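# Seat three plates in matching gray tray pockets

## Task

Place each of the three plates into the gray tray so that every plate rests fully down in the pocket sized for it; a plate that stays put only because the robot is holding it does not count, and at the end both cups must have released and moved away.

## Robot and tools

ROBOT. Two arms, left_arm and right_arm, each ending in a vacuum cup instead of fingers. The cup point is the middle of the cup's rim (29 mm across); the cup faces along the cup point's own +z axis. About 7 cm back from the rim the tool body and its camera widen to roughly 8 cm sideways, so keep that part clear of the tray and plates.

FRAME. Results report poses in one scene frame: origin on the table top midway between the arms, +z up, +x out over the table, left_arm toward +y. Positions are metres, orientation is a wxyz quaternion, velocities in m/s and rad/s. Reported positions can be a little off, more so at long reach. The arm names do not describe image sides.

EVERY MOVING COMMAND uses one 14-number row covering both arms: left_arm dx, dy, dz, rx, ry, rz, left suction, then right_arm dx, dy, dz, rx, ry, rz, right suction. Send all 14 even if one arm stays still. The six motion numbers are an offset, not a pose: they express the target relative to the cup point's pose in the most recent result that showed it (before any such result, or in a later call within the same reply, relative to where the arm actually is when the action begins), along the cup point's own axes. Scale: 1.0 equals 0.6 m of travel or 180 degrees; numbers lie in [-1, 1]. rx, ry, rz form a single rotation vector. All zeros therefore means return to that reference pose, not hold still. Suction: +1 is full vacuum (about 55 kPa under ambient), fractions ask for partial vacuum, 0.05 or less switches it off; the setting persists, so repeat an arm's last suction value to keep it unchanged.

TOOLS.
execute_actions {actions, pictures}: actions is a list holding at most one item. An empty list just returns the current state. {"rows": [[14 numbers], ...], "steps": n} runs up to 15 control steps of 1/30 s; each row is one step and the last row repeats to fill the count (default 15). Every row is measured from the same reference pose, not from the preceding row. {"steps": n} without rows is a wait of up to 300 steps counted from the previous result. pictures true/false controls whether images come back.
move {target, speed, stop_force}: target is one 14-number row as above; each cup point travels in a straight line toward its target and both paths finish together, lasting 0.5 to 10 s (cut off at 10 s). speed is the path top speed in m/s, 0.002 to 0.5, default 0.25; turning is capped at twice that in rad/s. Actual motion can lag, stray, or overshoot speed, especially with a nearly straight arm. stop_force (N, 13 to 80, one value for both arms, not allowed in the first 0.2 s) ends an arm's path once its wrist sensor feels that much extra push against the motion for two steps; the arm then backs to its position two steps earlier and holds. Use it with very slow speeds when approaching a surface; it is unreliable if the cup rotates during the move, and should be omitted when lifting away from something the cup presses on. An arm whose target is within 1.5 mm and 0.5 degrees counts as still. Touches above the wrist sensor are not felt.
wait {seconds 0 to 10}: lets the scene run without new commands.
zoom_image {camera, region [x0, y0, x1, y1]}: enlarges part of the latest image of cam_head_left, cam_head_right, cam_left_wrist or cam_right_wrist (each 672x504, origin top-left, region up to 504x504).


RESULTS. The state line gives each arm's cup point position, quaternion and velocities. A move adds a "move:" line with its ending per arm: done, off_target, moving, held, contact (stop_force ended the path) or fault, plus limits such as paced (target clipped) or held (some steps blocked; afterwards the arm can jump faster than speed). Distances to target are listed. "pose unreachable" means the clearance check altered or blocked a command; HELD marks the steps affected. "Hand target" shows where the controller is currently driving each cup point. Wrist force and torque are in the end effector's axes; readings carry offsets up to about 5.5 N, noise up to 3.4 N, and saturate near 100 N; "no reading" is normal at the start. suction_measured shows achieved vacuum (near 0 means no seal; on a sealed surface up to 0.15 under the command); part_present turns 1 at 0.50 and back to 0 below 0.45. Camera calibration lines give intrinsics and world-to-camera transforms.

MOTION LIMITS. Each step the commanded pose is clipped to within 100 mm and 16 degrees of the measured one; motion trails commands by about 0.17 s, and after an action an arm only continues to its last clipped pose, so large moves may need follow-up commands. Position is favoured over orientation when both cannot be met.

GRASP AND RELEASE. Turn suction on and press the rim flat onto a smooth part of a plate with no edge, hole or seam under it. A sealed cup compresses, so the plate rides up to about 10 mm closer to the tool. Vacuum can lift a plate off its support. To release, set the plate down so it rests in its pocket, switch suction off, then lift at least 15 mm. If the cup seals on the table, switching suction off frees it.

AVOID. Arms are stiff: aiming even slightly past a firm contact without stop_force can trigger a fault. 150 N of outside force or a joint exceeding its torque limit (shoulder 297, elbow 135, wrists 48.6 N m) stops that arm for 10 s. Holding loads heats motors; a MOTOR HOT warning appears at 70 °C and brakes engage at 85 °C. Never knock anything off the table, never let the arms collide or press on each other, and avoid drops, slips, slams and hard pushes. Loose objects may occasionally be nudged by outside disturbances.

Each tool is called after "Call:" as a command line: name --argument value for each argument, lists and objects as JSON in quotes; but a table of rows of numbers goes row by row, as --pt "numbers of a row", without its own name.

## Session

Call:
execute_actions --actions '[]'

Scene clock: 0.00 s of 7200.00 s.
left_arm: end_effector_position=(+0.6022, +0.6431, +0.2275) suction_measured=0.00 part_present=0 end_effector_quat_wxyz=(-0.001, -0.254, +0.967, -0.000) end_effector_velocity=(+0.000, +0.000, -0.000) end_effector_angular_velocity=(-0.000, -0.001, +0.000) | right_arm: end_effector_position=(+0.5596, -0.6427, +0.2288) suction_measured=0.00 part_present=0 end_effector_quat_wxyz=(+0.002, +0.239, +0.971, +0.001) end_effector_velocity=(-0.001, -0.000, -0.001) end_effector_angular_velocity=(-0.001, +0.002, +0.000)
Joint positions: left_arm=[-0.281 -1.555  2.143 -2.158 -1.572  2.337] | right_arm=[-0.282 -1.557  2.143 -2.16  -1.569 -2.9  ]
Joint velocities: left_arm=[ 0.     0.    -0.    -0.001 -0.     0.   ] | right_arm=[ 0.     0.     0.001  0.    -0.001 -0.   ]
Motor temperatures (°C, as the motors report them): left_arm=[22 26 24 29 29 29] | right_arm=[25 23 24 29 30 30]
Wrist force (N, on the end effector, along its own x y z axes, offset not removed): no reading
Wrist torque (N m, same axes, about the end effector's origin, offset not removed): no reading
Hand target (left_arm): +0.602, +0.643, +0.227; -0.001, -0.254, +0.967, -0.000
Hand target (right_arm): +0.560, -0.643, +0.229; +0.002, +0.239, +0.971, +0.001

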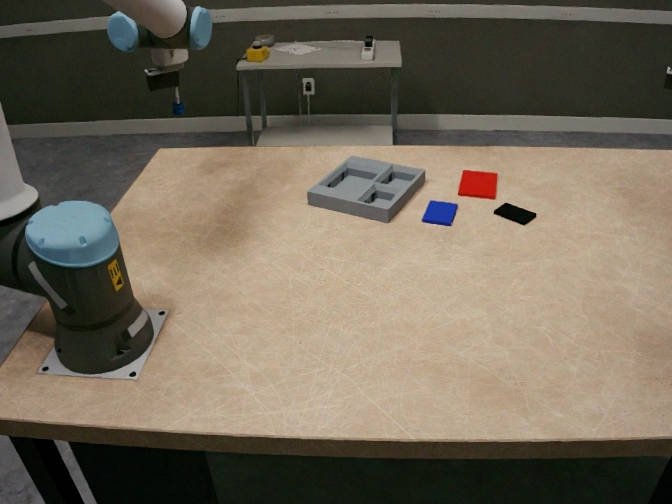

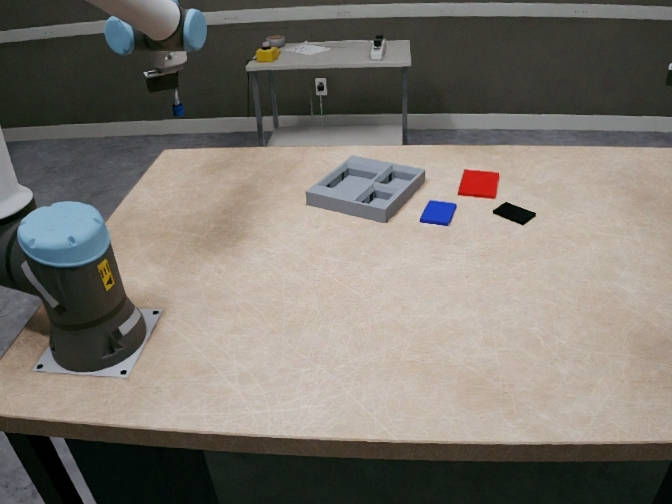

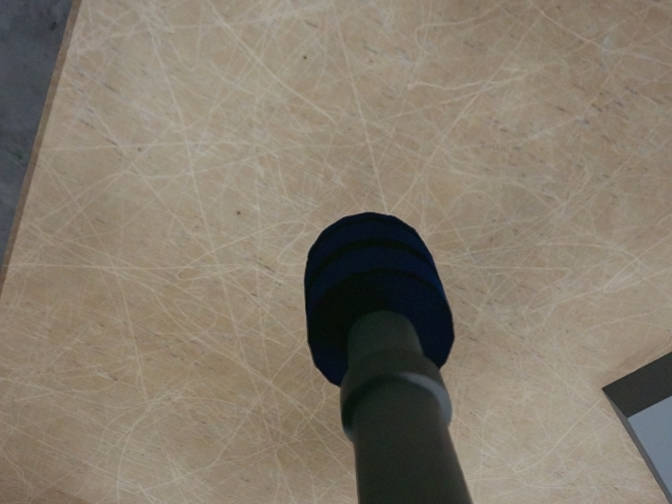

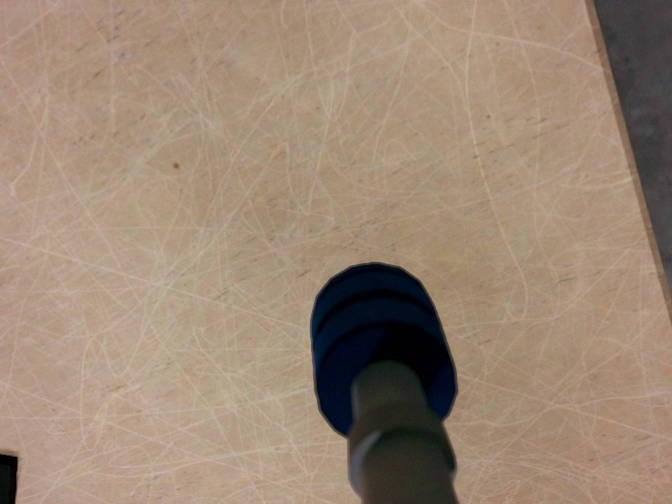

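Call:
zoom_image --camera "cam_head_left" --region '[290, 140, 550, 240]'

Region (290, 140, 550, 240) of cam_head_left's 672x504 image, scaled by 1.938, with more detail than that image has; it fills the top 194 rows of this view, and the rest is white.

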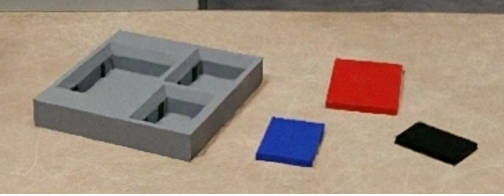

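Call:
move --target '[0.587,-0.593,-0.167,0,0,0,0,0.572,0.59,-0.117,0,0,0,0]' --speed 0.3

Scene clock: 16.10 s of 7200.00 s.
left_arm: end_effector_position=(+0.4699, +0.1603, +0.3276) suction_measured=0.00 part_present=0 end_effector_quat_wxyz=(-0.001, -0.254, +0.967, +0.000) end_effector_velocity=(-0.000, -0.002, +0.000) end_effector_angular_velocity=(+0.001, -0.001, -0.000) | right_arm: end_effector_position=(+0.4202, -0.1692, +0.2990) suction_measured=0.00 part_present=0 end_effector_quat_wxyz=(+0.001, +0.239, +0.971, +0.002) end_effector_velocity=(+0.000, +0.002, +0.001) end_effector_angular_velocity=(-0.000, -0.001, -0.000)
Joint positions: left_arm=[-1.02  -1.527  1.915 -1.958 -1.572  1.598] | right_arm=[ 0.5   -1.506  1.948 -2.016 -1.569 -2.118]
Joint velocities: left_arm=[-0.002  0.002 -0.003  0.001  0.001 -0.002] | right_arm=[ 0.003  0.002 -0.004  0.001 -0.     0.003]
Motor temperatures (°C, as the motors report them): left_arm=[22 26 24 29 29 29] | right_arm=[25 23 24 29 30 30]
Wrist force (N, on the end effector, along its own x y z axes, offset not removed): left_arm=[-3.1 -3.6 2.4] | right_arm=[-2.4 0.8 -1.2]
Wrist torque (N m, same axes, about the end effector's origin, offset not removed): left_arm=[-0.40 0.26 -0.04] | right_arm=[0.17 0.48 -0.22]
Hand target (left_arm): +0.470, +0.160, +0.328; -0.001, -0.254, +0.967, +0.000
Hand target (right_arm): +0.420, -0.169, +0.299; +0.001, +0.239, +0.971, +0.002
Off the commanded pose (left_arm): 0.001 m, 0 deg.
Off the commanded pose (right_arm): 0.001 m, 0 deg.
After step 90, 10.73 s passed at rest.
move: done
camera_calibration (this result's frames):
cam_left_wrist: T_world_to_cam=[[0.484454, -0.874737, 0.0118393, -0.0804963], [-0.811385, -0.444226, 0.37989, 0.333729], [-0.327045, -0.193646, -0.924956, 0.58666], [0, 0, 0, 1]] pos_world=[0.501644, 0.191442, 0.416807]
cam_right_wrist: T_world_to_cam=[[-0.43244, -0.901657, -0.00315804, 0.0411143], [-0.861356, 0.412071, 0.29709, 0.359326], [-0.266572, 0.131194, -0.954844, 0.51876], [0, 0, 0, 1]] pos_world=[0.465574, -0.179055, 0.388713]

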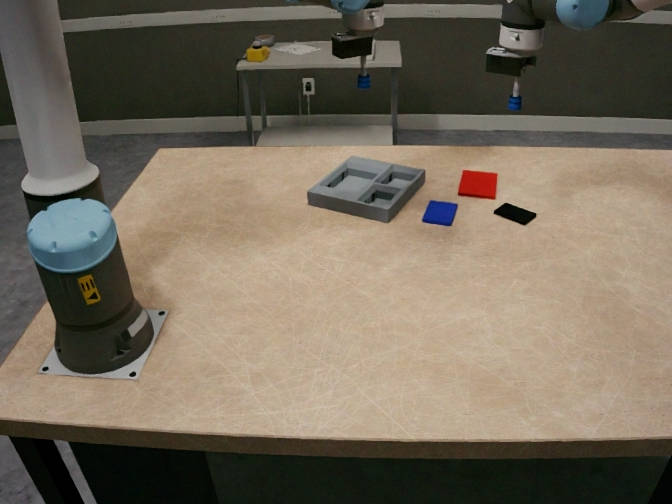

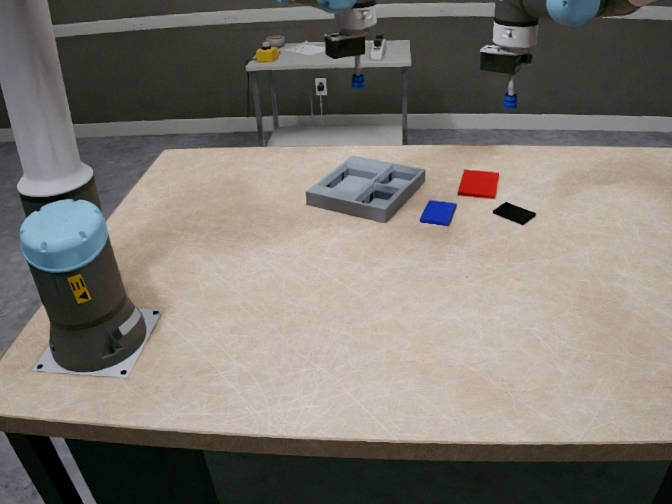

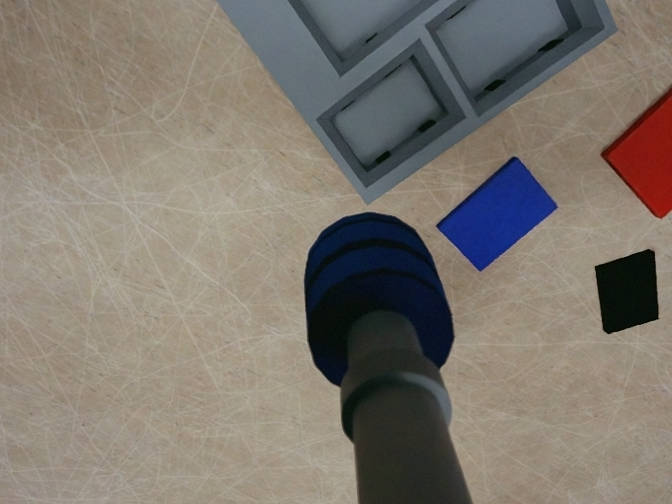

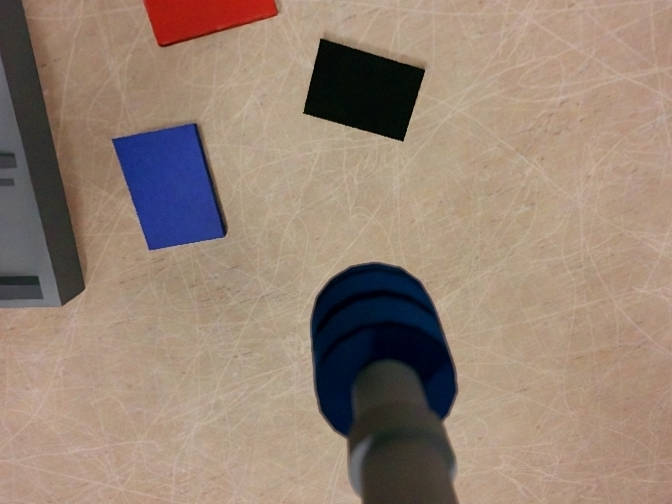

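Call:
move --target '[-0.129,-0.111,-0.05,0,0,0,0,-0.115,-0.0123,0.398,0,0,0.068,0]'

Scene clock: 30.03 s of 7200.00 s.
left_arm: end_effector_position=(+0.5701, +0.1404, +0.3576) suction_measured=0.00 part_present=0 end_effector_quat_wxyz=(-0.001, -0.254, +0.967, -0.000) end_effector_velocity=(+0.001, +0.000, +0.001) end_effector_angular_velocity=(+0.001, -0.001, -0.000) | right_arm: end_effector_position=(+0.4782, -0.2077, +0.0602) suction_measured=0.00 part_present=0 end_effector_quat_wxyz=(+0.001, +0.341, +0.940, +0.002) end_effector_velocity=(+0.002, +0.001, -0.001) end_effector_angular_velocity=(+0.001, -0.002, -0.001)
Joint positions: left_arm=[-0.92  -1.403  1.719 -1.887 -1.572  1.697] | right_arm=[ 0.411 -1.212  2.106 -2.468 -1.569 -1.994]
Joint velocities: left_arm=[ 0.     0.    -0.002  0.002  0.001  0.001] | right_arm=[-0.001  0.004 -0.002 -0.004  0.     0.001]
Motor temperatures (°C, as the motors report them): left_arm=[22 26 24 29 29 29] | right_arm=[25 23 24 29 30 30]
Wrist force (N, on the end effector, along its own x y z axes, offset not removed): left_arm=[-7.6 -3.6 1.6] | right_arm=[-3.6 -1.4 -0.1]
Wrist torque (N m, same axes, about the end effector's origin, offset not removed): left_arm=[-0.42 0.96 -0.04] | right_arm=[-0.21 0.61 -0.23]
Hand target (left_arm): +0.570, +0.140, +0.358; -0.001, -0.254, +0.967, -0.000
Hand target (right_arm): +0.478, -0.208, +0.060; +0.001, +0.341, +0.940, +0.002
Off the commanded pose (left_arm): 0.000 m, 0 deg.
Off the commanded pose (right_arm): 0.001 m, 0 deg.
After step 90, 9.30 s passed at rest.
move: done
camera_calibration (this result's frames):
cam_left_wrist: T_world_to_cam=[[0.484456, -0.874734, 0.0119831, -0.146842], [-0.811398, -0.444174, 0.379924, 0.394719], [-0.32701, -0.193779, -0.92494, 0.643199], [0, 0, 0, 1]] pos_world=[0.601745, 0.171514, 0.446717]
cam_right_wrist: T_world_to_cam=[[-0.61364, -0.78958, -0.00313149, 0.140546], [-0.754387, 0.585109, 0.297569, 0.480817], [-0.233122, 0.184963, -0.954695, 0.306437], [0, 0, 0, 1]] pos_world=[0.520404, -0.227037, 0.149918]

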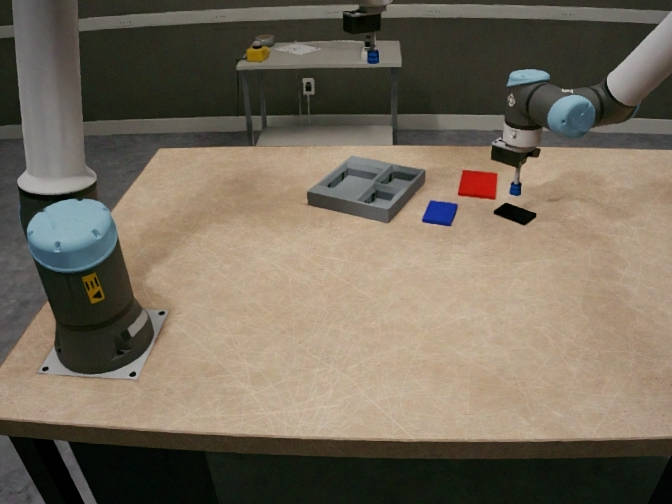

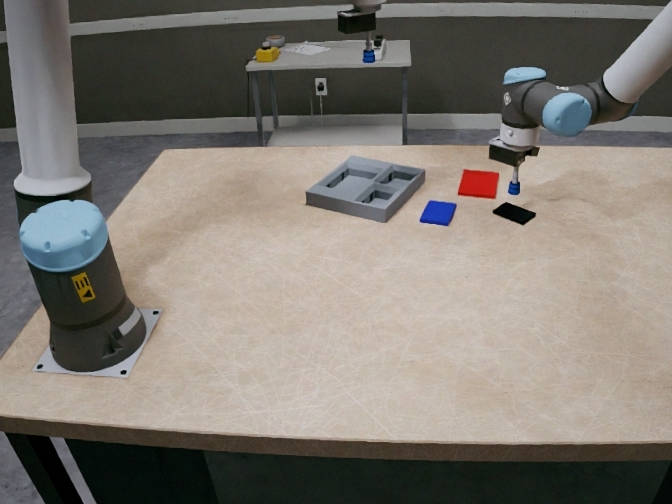

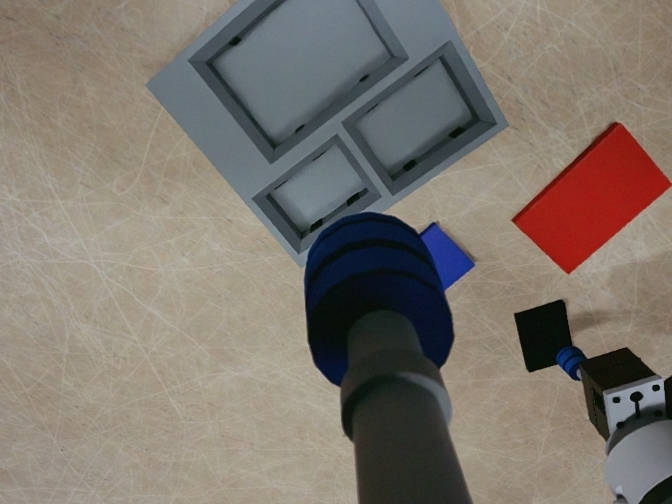

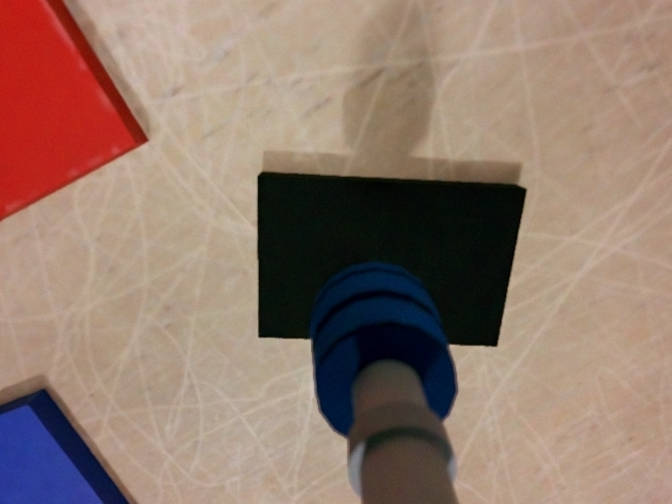

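Call:
zoom_image --camera "cam_left_wrist" --region '[140, 0, 520, 270]'

Call:
move --target '[0,0,0,0,0,0,0,0,0,0.06,0,0,0,1]' --speed 0.08

Call:
move --target '[0,0,0,0,0,0,0,0,0,0.035,0,0,0,1]' --speed 0.01 --stop_force 13

Region (140, 0, 520, 270) of cam_left_wrist's 672x504 image, scaled by 1.326, with more detail than that image has; it fills the top 358 rows of this view, and the rest is white.

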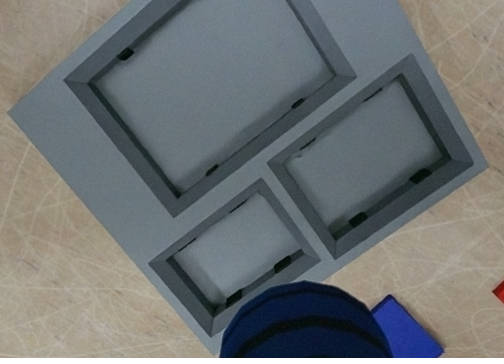

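Scene clock: 34.60 s of 7200.00 s.
left_arm: end_effector_position=(+0.5701, +0.1404, +0.3575) suction_measured=0.00 part_present=0 end_effector_quat_wxyz=(-0.001, -0.254, +0.967, +0.000) end_effector_velocity=(-0.000, -0.000, -0.000) end_effector_angular_velocity=(-0.001, -0.001, -0.001) | right_arm: end_effector_position=(+0.4782, -0.2078, +0.0245) suction_measured=0.00 part_present=0 end_effector_quat_wxyz=(+0.001, +0.341, +0.940, +0.002) end_effector_velocity=(-0.001, -0.000, -0.003) end_effector_angular_velocity=(+0.000, +0.001, -0.000)
Joint positions: left_arm=[-0.92  -1.402  1.719 -1.887 -1.572  1.698] | right_arm=[ 0.411 -1.157  2.119 -2.536 -1.569 -1.994]
Joint velocities: left_arm=[-0.001  0.     0.001 -0.002  0.     0.   ] | right_arm=[ 0.     0.004  0.002 -0.005  0.001  0.   ]
Motor temperatures (°C, as the motors report them): left_arm=[22 26 24 29 29 29] | right_arm=[25 23 24 29 30 30]
Wrist force (N, on the end effector, along its own x y z axes, offset not removed): left_arm=[-1.4 -1.2 1.3] | right_arm=[0.6 1.6 -0.4]
Wrist torque (N m, same axes, about the end effector's origin, offset not removed): left_arm=[-0.09 0.16 0.01] | right_arm=[0.31 0.13 -0.18]
Hand target (left_arm): +0.570, +0.140, +0.358; -0.001, -0.254, +0.967, -0.000
Hand target (right_arm): +0.478, -0.208, +0.024; +0.001, +0.341, +0.940, +0.002
Off the commanded pose (left_arm): 0.000 m, 0 deg.
Off the commanded pose (right_arm): 0.000 m, 0 deg.
After step 90, 0.67 s passed at rest.
move: done
camera_calibration (this result's frames):
cam_left_wrist: T_world_to_cam=[[0.484455, -0.874736, 0.0118633, -0.146806], [-0.81137, -0.444208, 0.379944, 0.394769], [-0.327081, -0.193691, -0.924933, 0.643198], [0, 0, 0, 1]] pos_world=[0.601802, 0.171524, 0.446667]
cam_right_wrist: T_world_to_cam=[[-0.613687, -0.789543, -0.00312218, 0.140486], [-0.754346, 0.585153, 0.297587, 0.491503], [-0.233131, 0.18498, -0.95469, 0.272313], [0, 0, 0, 1]] pos_world=[0.520462, -0.227058, 0.114149]

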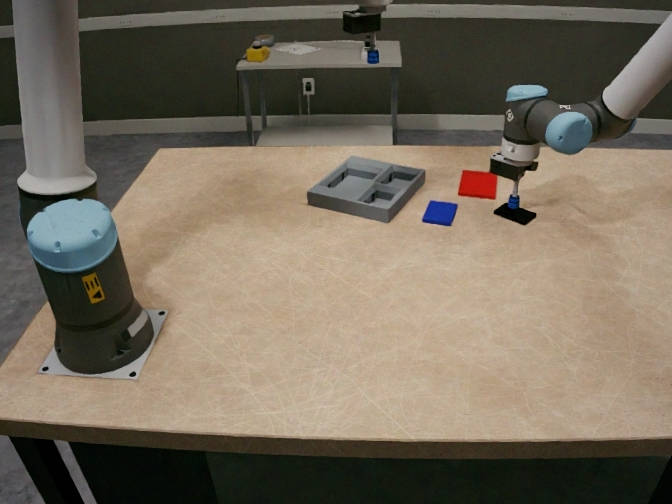

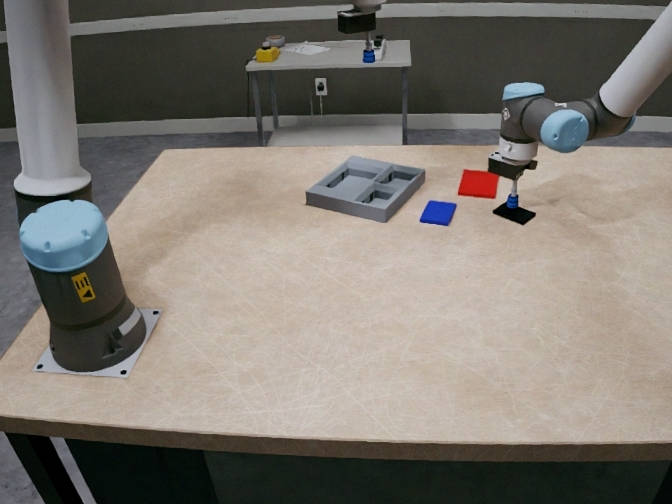

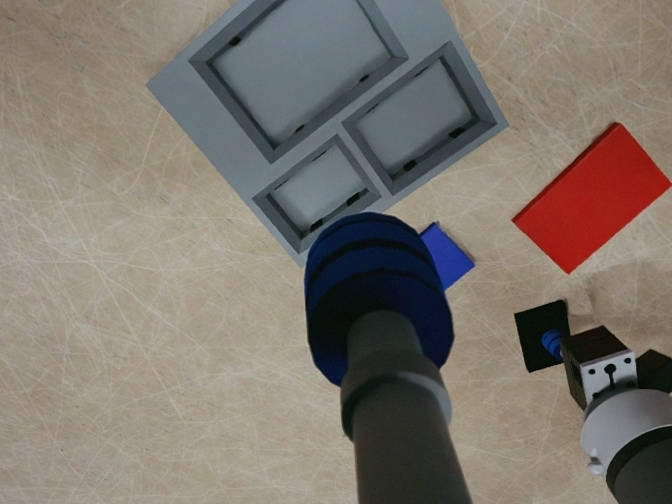

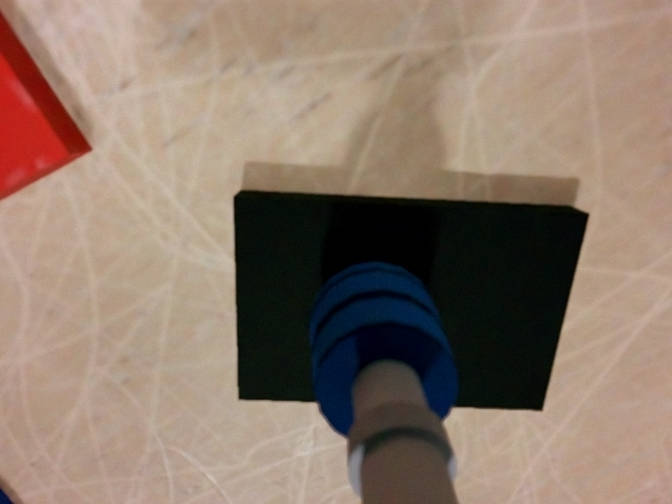

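Scene clock: 36.93 s of 7200.00 s.
left_arm: end_effector_position=(+0.5701, +0.1404, +0.3575) suction_measured=0.00 part_present=0 end_effector_quat_wxyz=(-0.001, -0.254, +0.967, +0.000) end_effector_velocity=(+0.000, -0.000, +0.000) end_effector_angular_velocity=(-0.000, -0.002, -0.000) | right_arm: end_effector_position=(+0.4782, -0.2077, +0.0037) suction_measured=1.00 part_present=1 end_effector_quat_wxyz=(+0.001, +0.341, +0.940, +0.002) end_effector_velocity=(-0.001, -0.001, -0.003) end_effector_angular_velocity=(-0.001, +0.001, +0.000)
Joint positions: left_arm=[-0.92  -1.402  1.719 -1.887 -1.572  1.698] | right_arm=[ 0.411 -1.124  2.125 -2.574 -1.569 -1.994]
Joint velocities: left_arm=[-0.     0.    -0.    -0.001  0.001 -0.   ] | right_arm=[-0.     0.004  0.002 -0.004 -0.001 -0.   ]
Motor temperatures (°C, as the motors report them): left_arm=[22 26 24 29 29 29] | right_arm=[25 23 24 29 30 30]
Wrist force (N, on the end effector, along its own x y z axes, offset not removed): left_arm=[-0.6 -2.6 -0.5] | right_arm=[0.4 1.1 1.4]
Wrist torque (N m, same axes, about the end effector's origin, offset not removed): left_arm=[-0.16 0.05 -0.15] | right_arm=[0.25 0.11 -0.19]
Hand target (left_arm): +0.570, +0.140, +0.358; -0.001, -0.254, +0.967, +0.000
Hand target (right_arm): +0.478, -0.208, +0.003; +0.001, +0.341, +0.940, +0.002
Off the commanded pose (left_arm): 0.000 m, 0 deg.
Off the commanded pose (right_arm): 0.000 m, 0 deg.
move: done
camera_calibration (this result's frames):
cam_left_wrist: T_world_to_cam=[[0.484454, -0.874736, 0.0118552, -0.146794], [-0.811368, -0.44421, 0.379945, 0.394768], [-0.327086, -0.193685, -0.924933, 0.643195], [0, 0, 0, 1]] pos_world=[0.601797, 0.171531, 0.446663]
cam_right_wrist: T_world_to_cam=[[-0.613686, -0.789544, -0.00311084, 0.14044], [-0.754344, 0.585153, 0.297592, 0.497697], [-0.233142, 0.184975, -0.954688, 0.252477], [0, 0, 0, 1]] pos_world=[0.520484, -0.227047, 0.0933632]

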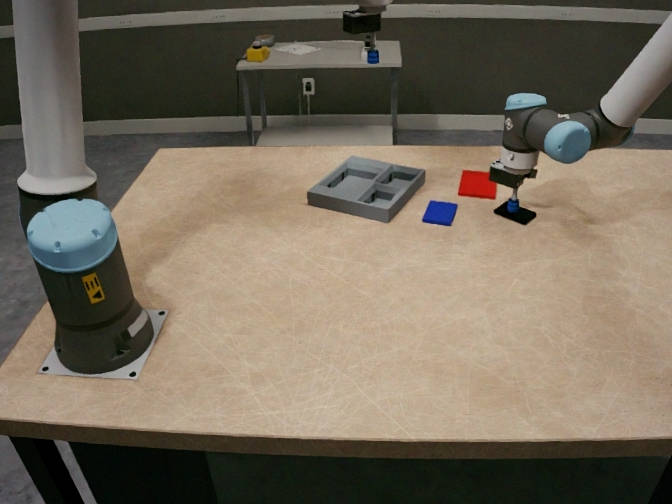

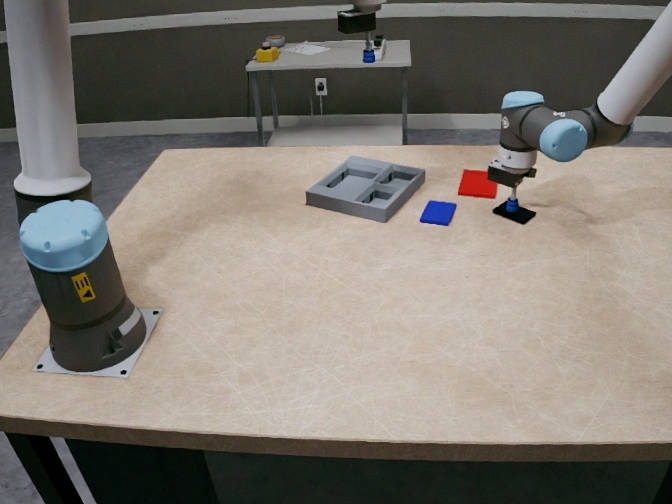

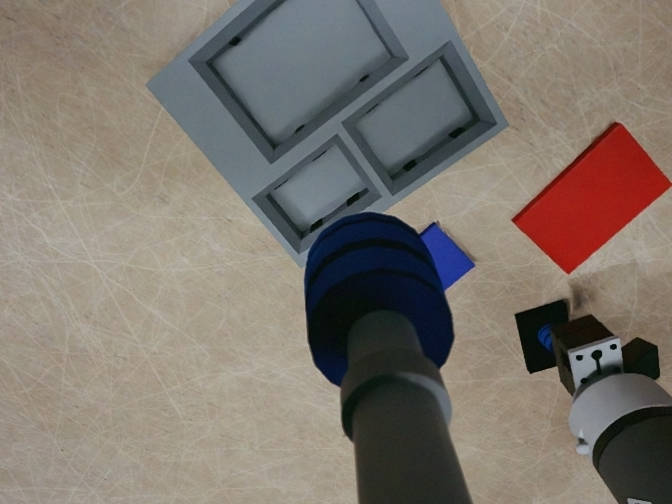

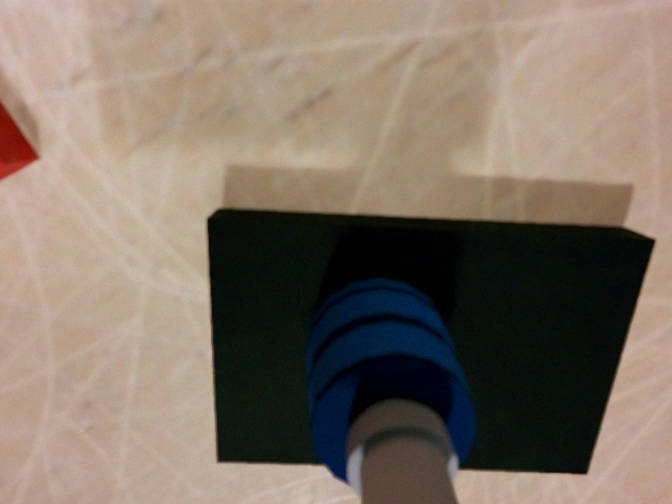

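Call:
move --target '[-0.245,0.435,0,0,0,0,0,0,0,-0.127,0,0,0,1]' --speed 0.3

Call:
move --target '[0,0,0,0,0,0,0,0.3284,0.4522,0,0,0,0.416,1]' --speed 0.3

Scene clock: 57.60 s of 7200.00 s.
left_arm: end_effector_position=(+0.5700, +0.4397, +0.3576) suction_measured=0.00 part_present=0 end_effector_quat_wxyz=(-0.001, -0.254, +0.967, -0.000) end_effector_velocity=(+0.000, +0.003, +0.000) end_effector_angular_velocity=(-0.000, -0.001, -0.000) | right_arm: end_effector_position=(+0.4781, -0.2078, +0.0799) suction_measured=0.99 part_present=1 end_effector_quat_wxyz=(+0.001, +0.341, +0.940, +0.002) end_effector_velocity=(+0.000, +0.000, +0.001) end_effector_angular_velocity=(-0.000, -0.001, -0.000)
Joint positions: left_arm=[-0.607 -1.656  1.984 -1.899 -1.572  2.011] | right_arm=[ 0.411 -1.241  2.097 -2.43  -1.569 -1.994]
Joint velocities: left_arm=[ 0.004 -0.002  0.001  0.     0.     0.004] | right_arm=[ 0.    -0.001 -0.001  0.001 -0.001  0.   ]
Motor temperatures (°C, as the motors report them): left_arm=[22 26 24 29 29 29] | right_arm=[25 23 24 29 30 30]
Wrist force (N, on the end effector, along its own x y z axes, offset not removed): left_arm=[-4.2 -1.7 -0.3] | right_arm=[-2.3 1.2 0.1]
Wrist torque (N m, same axes, about the end effector's origin, offset not removed): left_arm=[-0.13 0.36 0.04] | right_arm=[0.24 0.51 -0.16]
Hand target (left_arm): +0.570, +0.440, +0.358; -0.001, -0.254, +0.967, -0.000
Hand target (right_arm): +0.478, -0.208, +0.080; +0.001, +0.341, +0.940, +0.002
Off the commanded pose (left_arm): 0.001 m, 0 deg.
Off the commanded pose (right_arm): 0.000 m, 0 deg.
move: done
camera_calibration (this result's frames):
cam_left_wrist: T_world_to_cam=[[0.484473, -0.87472, 0.0122723, 0.114899], [-0.811426, -0.444085, 0.379969, 0.5276], [-0.326917, -0.194043, -0.924918, 0.701342], [0, 0, 0, 1]] pos_world=[0.601724, 0.470894, 0.446801]
cam_right_wrist: T_world_to_cam=[[-0.613724, -0.789515, -0.00310628, 0.140612], [-0.754314, 0.58519, 0.297594, 0.474967], [-0.233137, 0.184984, -0.954687, 0.325228], [0, 0, 0, 1]] pos_world=[0.520394, -0.227092, 0.16958]

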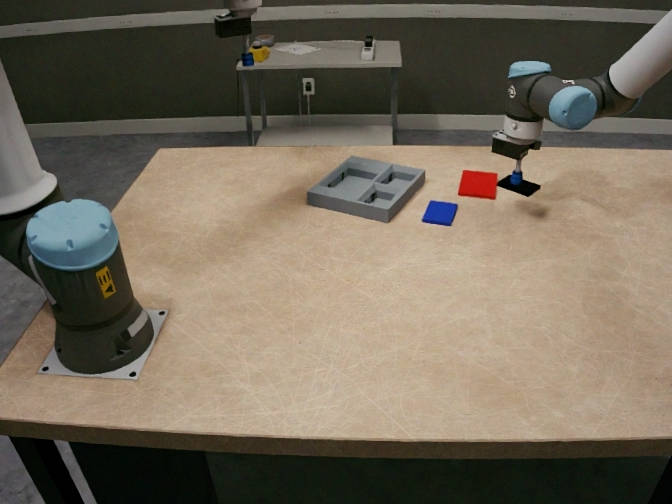

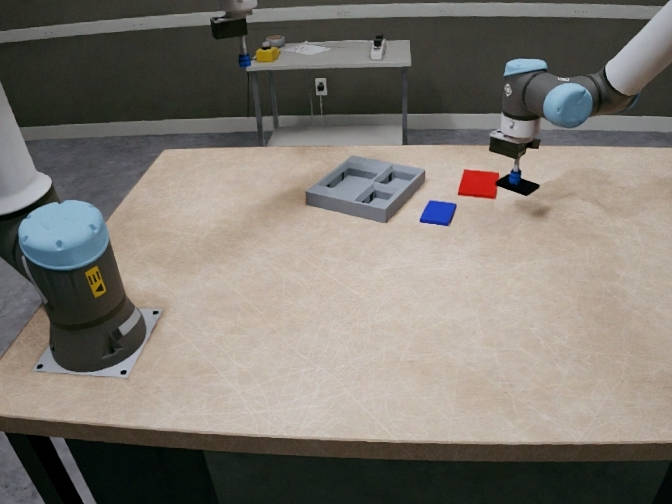

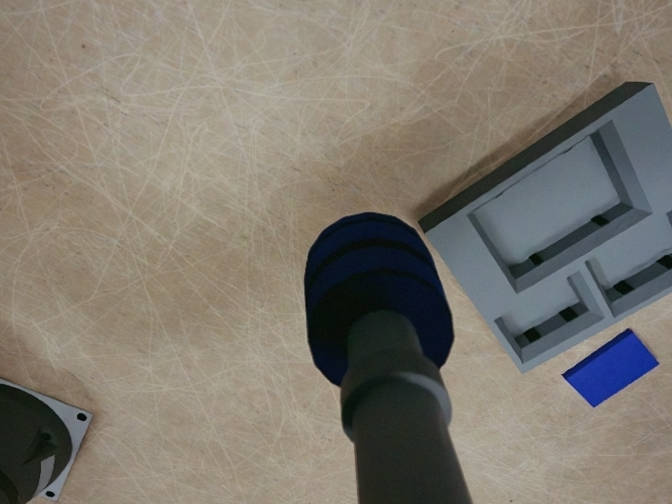

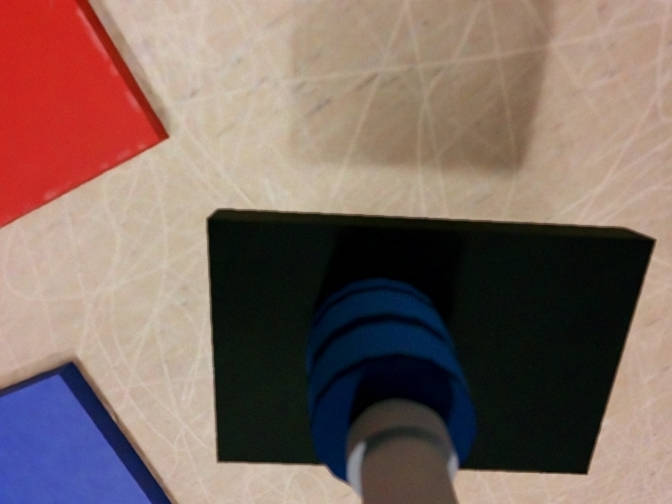

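Scene clock: 60.37 s of 7200.00 s.
left_arm: end_effector_position=(+0.5700, +0.4397, +0.3576) suction_measured=0.00 part_present=0 end_effector_quat_wxyz=(-0.001, -0.254, +0.967, -0.000) end_effector_velocity=(-0.001, +0.000, +0.000) end_effector_angular_velocity=(+0.000, +0.002, +0.000) | right_arm: end_effector_position=(+0.5011, +0.1267, +0.0801) suction_measured=0.98 part_present=1 end_effector_quat_wxyz=(-0.001, +0.842, +0.539, +0.002) end_effector_velocity=(+0.001, +0.002, +0.000) end_effector_angular_velocity=(-0.001, +0.000, -0.009)
Joint positions: left_arm=[-0.607 -1.656  1.984 -1.899 -1.572  2.011] | right_arm=[ 0.727 -0.906  1.53  -2.199 -1.569 -0.371]
Joint velocities: left_arm=[ 0.    -0.001  0.     0.002 -0.001 -0.   ] | right_arm=[ 0.001  0.003 -0.006  0.004 -0.001  0.011]
Motor temperatures (°C, as the motors report them): left_arm=[22 26 24 29 29 29] | right_arm=[25 23 24 29 30 30]
Wrist force (N, on the end effector, along its own x y z axes, offset not removed): left_arm=[-1.5 -2.6 -2.1] | right_arm=[-2.1 1.9 1.3]
Wrist torque (N m, same axes, about the end effector's origin, offset not removed): left_arm=[-0.26 -0.04 -0.02] | right_arm=[0.35 0.43 -0.17]
Hand target (left_arm): +0.570, +0.440, +0.358; -0.001, -0.254, +0.967, -0.000
Hand target (right_arm): +0.501, +0.127, +0.080; -0.001, +0.842, +0.539, +0.001
Off the commanded pose (left_arm): 0.000 m, 0 deg.
Off the commanded pose (right_arm): 0.001 m, 0 deg.
move: done
camera_calibration (this result's frames):
cam_left_wrist: T_world_to_cam=[[0.484473, -0.874721, 0.0122406, 0.114923], [-0.811412, -0.444091, 0.379992, 0.527587], [-0.326951, -0.194028, -0.924909, 0.701329], [0, 0, 0, 1]] pos_world=[0.601713, 0.4709, 0.446779]
cam_right_wrist: T_world_to_cam=[[-0.922644, 0.385652, 0.000603996, 0.424417], [0.367886, 0.87967, 0.301398, -0.303456], [0.115703, 0.278306, -0.953498, 0.0822318], [0, 0, 0, 1]] pos_world=[0.493708, 0.0803783, 0.169613]

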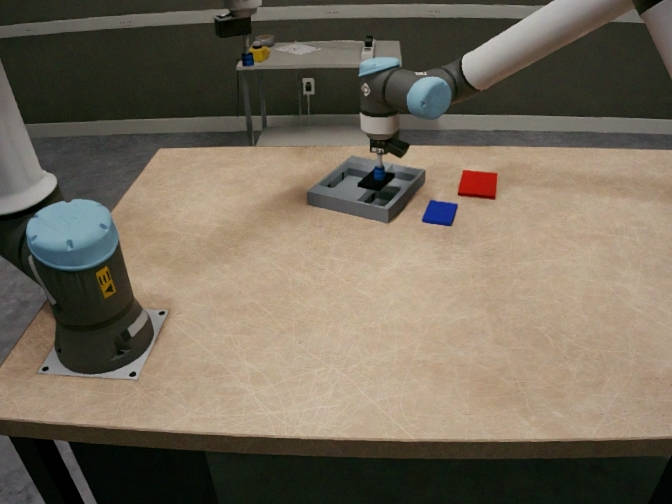

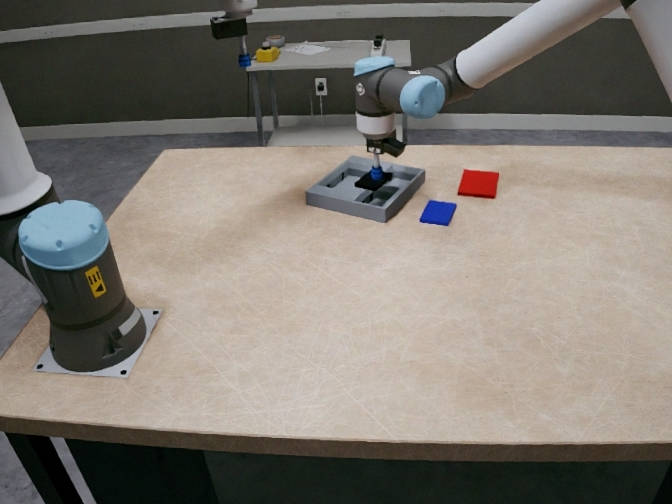

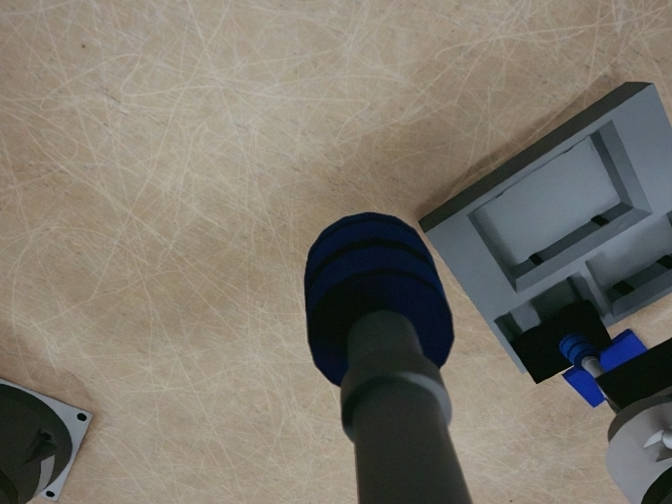

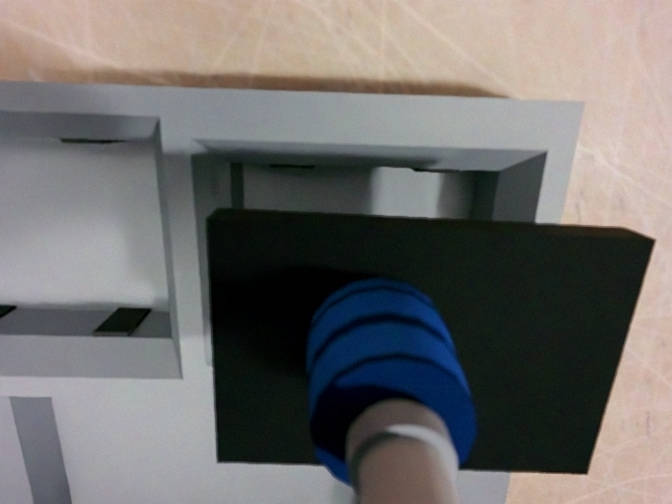

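Call:
move --target '[0,0,0,0,0,0,0,-0.006,0.009,0.045,0,0,0,1]' --speed 0.06

Scene clock: 67.63 s of 7200.00 s.
left_arm: end_effector_position=(+0.5700, +0.4397, +0.3576) suction_measured=0.00 part_present=0 end_effector_quat_wxyz=(-0.001, -0.254, +0.967, -0.000) end_effector_velocity=(+0.000, +0.000, +0.001) end_effector_angular_velocity=(-0.001, -0.002, +0.000) | right_arm: end_effector_position=(+0.5045, +0.1212, +0.0534) suction_measured=0.98 part_present=1 end_effector_quat_wxyz=(-0.001, +0.842, +0.539, +0.002) end_effector_velocity=(+0.000, -0.001, -0.002) end_effector_angular_velocity=(-0.000, -0.000, +0.000)
Joint positions: left_arm=[-0.607 -1.656  1.984 -1.899 -1.572  2.011] | right_arm=[ 0.721 -0.883  1.546 -2.238 -1.569 -0.378]
Joint velocities: left_arm=[ 0.    -0.001 -0.    -0.001  0.     0.   ] | right_arm=[-0.001  0.002  0.001 -0.003 -0.    -0.001]
Motor temperatures (°C, as the motors report them): left_arm=[22 26 24 29 29 29] | right_arm=[25 23 24 29 30 30]
Wrist force (N, on the end effector, along its own x y z axes, offset not removed): left_arm=[-1.3 1.2 1.3] | right_arm=[-1.9 1.9 0.2]
Wrist torque (N m, same axes, about the end effector's origin, offset not removed): left_arm=[0.23 0.15 0.03] | right_arm=[0.32 0.37 -0.18]
Hand target (left_arm): +0.570, +0.440, +0.358; -0.001, -0.254, +0.967, -0.000
Hand target (right_arm): +0.505, +0.121, +0.053; -0.001, +0.842, +0.539, +0.002
Off the commanded pose (left_arm): 0.000 m, 0 deg.
Off the commanded pose (right_arm): 0.000 m, 0 deg.
move: done
camera_calibration (this result's frames):
cam_left_wrist: T_world_to_cam=[[0.484473, -0.87472, 0.0122646, 0.114903], [-0.811423, -0.444087, 0.379973, 0.527598], [-0.326923, -0.194038, -0.924916, 0.701342], [0, 0, 0, 1]] pos_world=[0.601723, 0.470895, 0.4468]
cam_right_wrist: T_world_to_cam=[[-0.922641, 0.385659, 0.000521062, 0.429678], [0.367874, 0.879687, 0.301362, -0.291829], [0.115765, 0.278241, -0.95351, 0.057834], [0, 0, 0, 1]] pos_world=[0.4971, 0.0749172, 0.142868]

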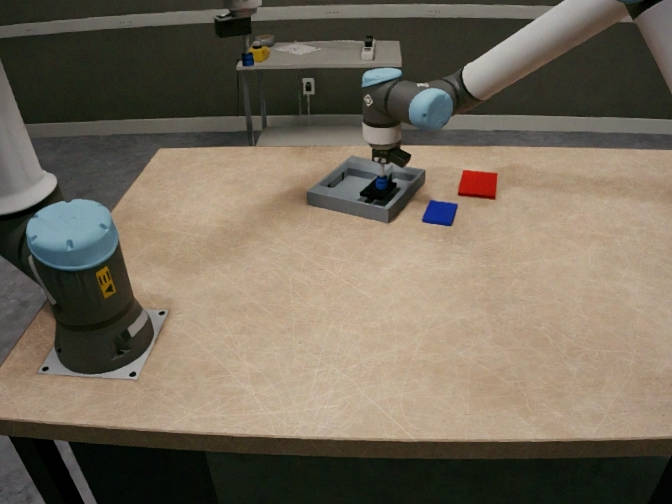

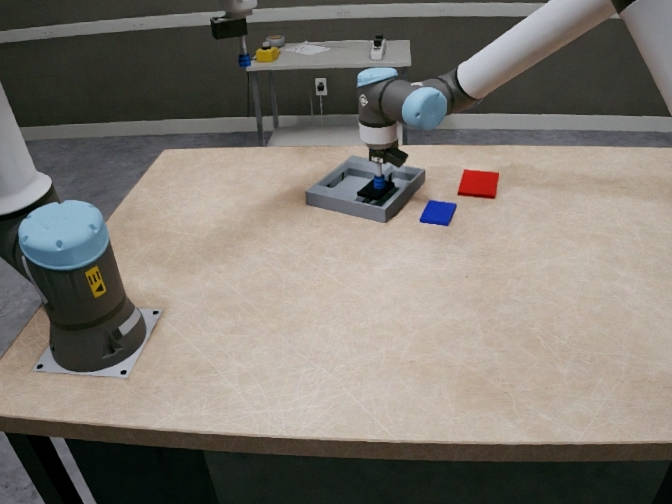

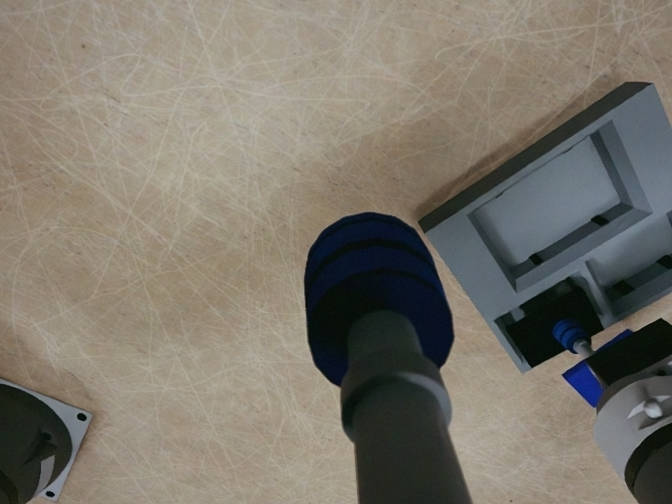

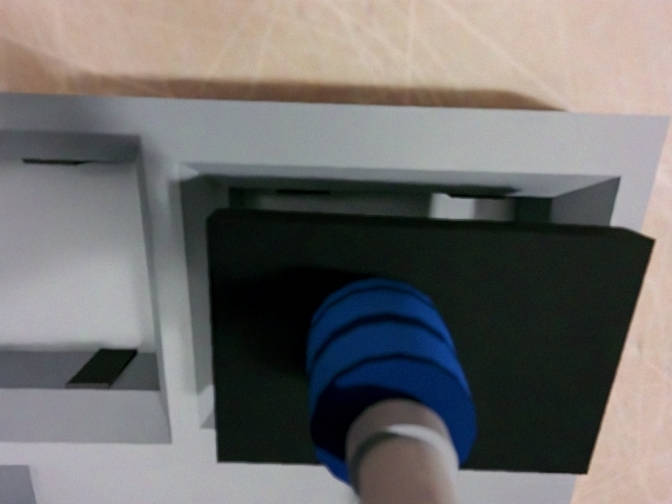

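Call:
move --target '[0,0,0,0,0,0,0,0,0.005,0.02,0,0,0,1]' --speed 0.03

Scene clock: 72.37 s of 7200.00 s.
left_arm: end_effector_position=(+0.5700, +0.4397, +0.3576) suction_measured=0.00 part_present=0 end_effector_quat_wxyz=(-0.001, -0.254, +0.967, -0.000) end_effector_velocity=(+0.000, +0.000, +0.000) end_effector_angular_velocity=(+0.000, +0.000, +0.000) | right_arm: end_effector_position=(+0.5072, +0.1200, +0.0416) suction_measured=0.98 part_present=1 end_effector_quat_wxyz=(-0.001, +0.842, +0.539, +0.002) end_effector_velocity=(+0.001, +0.000, -0.002) end_effector_angular_velocity=(+0.000, -0.001, -0.000)
Joint positions: left_arm=[-0.607 -1.656  1.984 -1.899 -1.572  2.011] | right_arm=[ 0.718 -0.87   1.549 -2.253 -1.569 -0.381]
Joint velocities: left_arm=[ 0.     0.    -0.     0.001  0.    -0.   ] | right_arm=[-0.     0.002 -0.    -0.003 -0.    -0.   ]
Motor temperatures (°C, as the motors report them): left_arm=[22 26 24 29 29 29] | right_arm=[25 23 24 29 30 30]
Wrist force (N, on the end effector, along its own x y z axes, offset not removed): left_arm=[-3.6 -1.6 1.1] | right_arm=[-1.2 -1.4 0.5]
Wrist torque (N m, same axes, about the end effector's origin, offset not removed): left_arm=[-0.25 0.40 -0.19] | right_arm=[-0.17 0.38 -0.17]
Hand target (left_arm): +0.570, +0.440, +0.358; -0.001, -0.254, +0.967, -0.000
Hand target (right_arm): +0.507, +0.120, +0.041; -0.001, +0.842, +0.539, +0.002
Off the commanded pose (left_arm): 0.000 m, 0 deg.
Off the commanded pose (right_arm): 0.000 m, 0 deg.
move: done
camera_calibration (this result's frames):
cam_left_wrist: T_world_to_cam=[[0.484473, -0.87472, 0.0122405, 0.114923], [-0.811412, -0.444091, 0.379992, 0.527587], [-0.326951, -0.194028, -0.924909, 0.701329], [0, 0, 0, 1]] pos_world=[0.601713, 0.4709, 0.446779]
cam_right_wrist: T_world_to_cam=[[-0.922641, 0.38566, 0.000575497, 0.43262], [0.367888, 0.879674, 0.301384, -0.288195], [0.115725, 0.278281, -0.953503, 0.0466364], [0, 0, 0, 1]] pos_world=[0.499779, 0.0736961, 0.131076]

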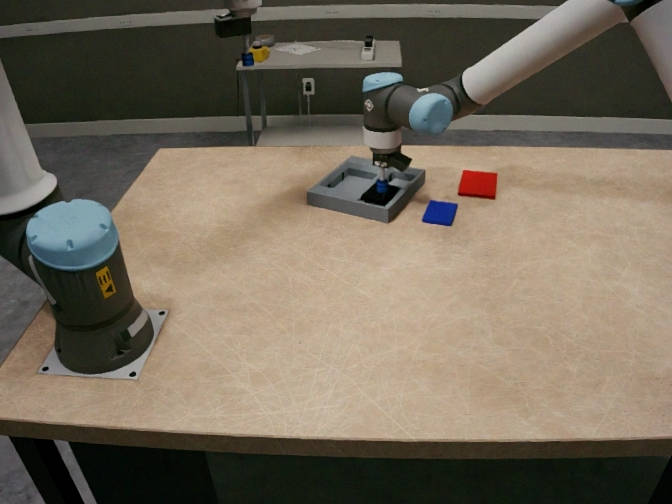

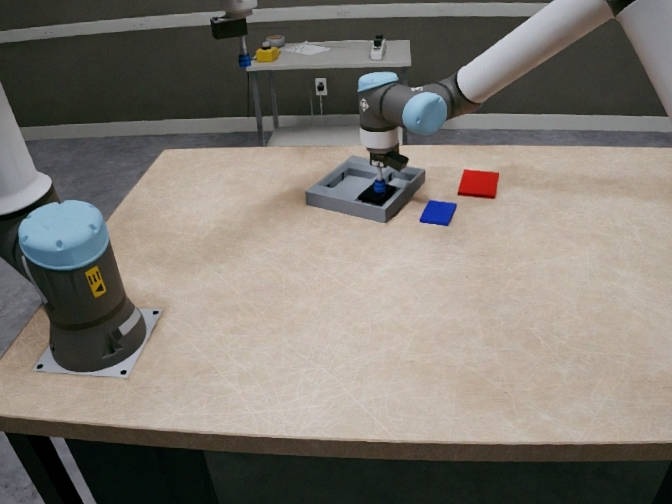

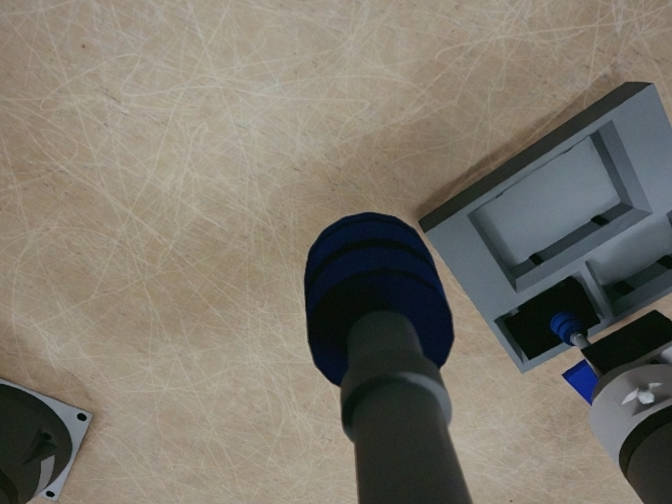

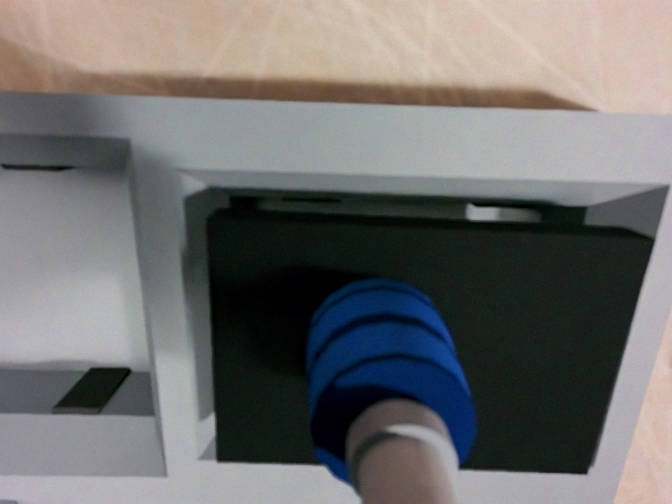

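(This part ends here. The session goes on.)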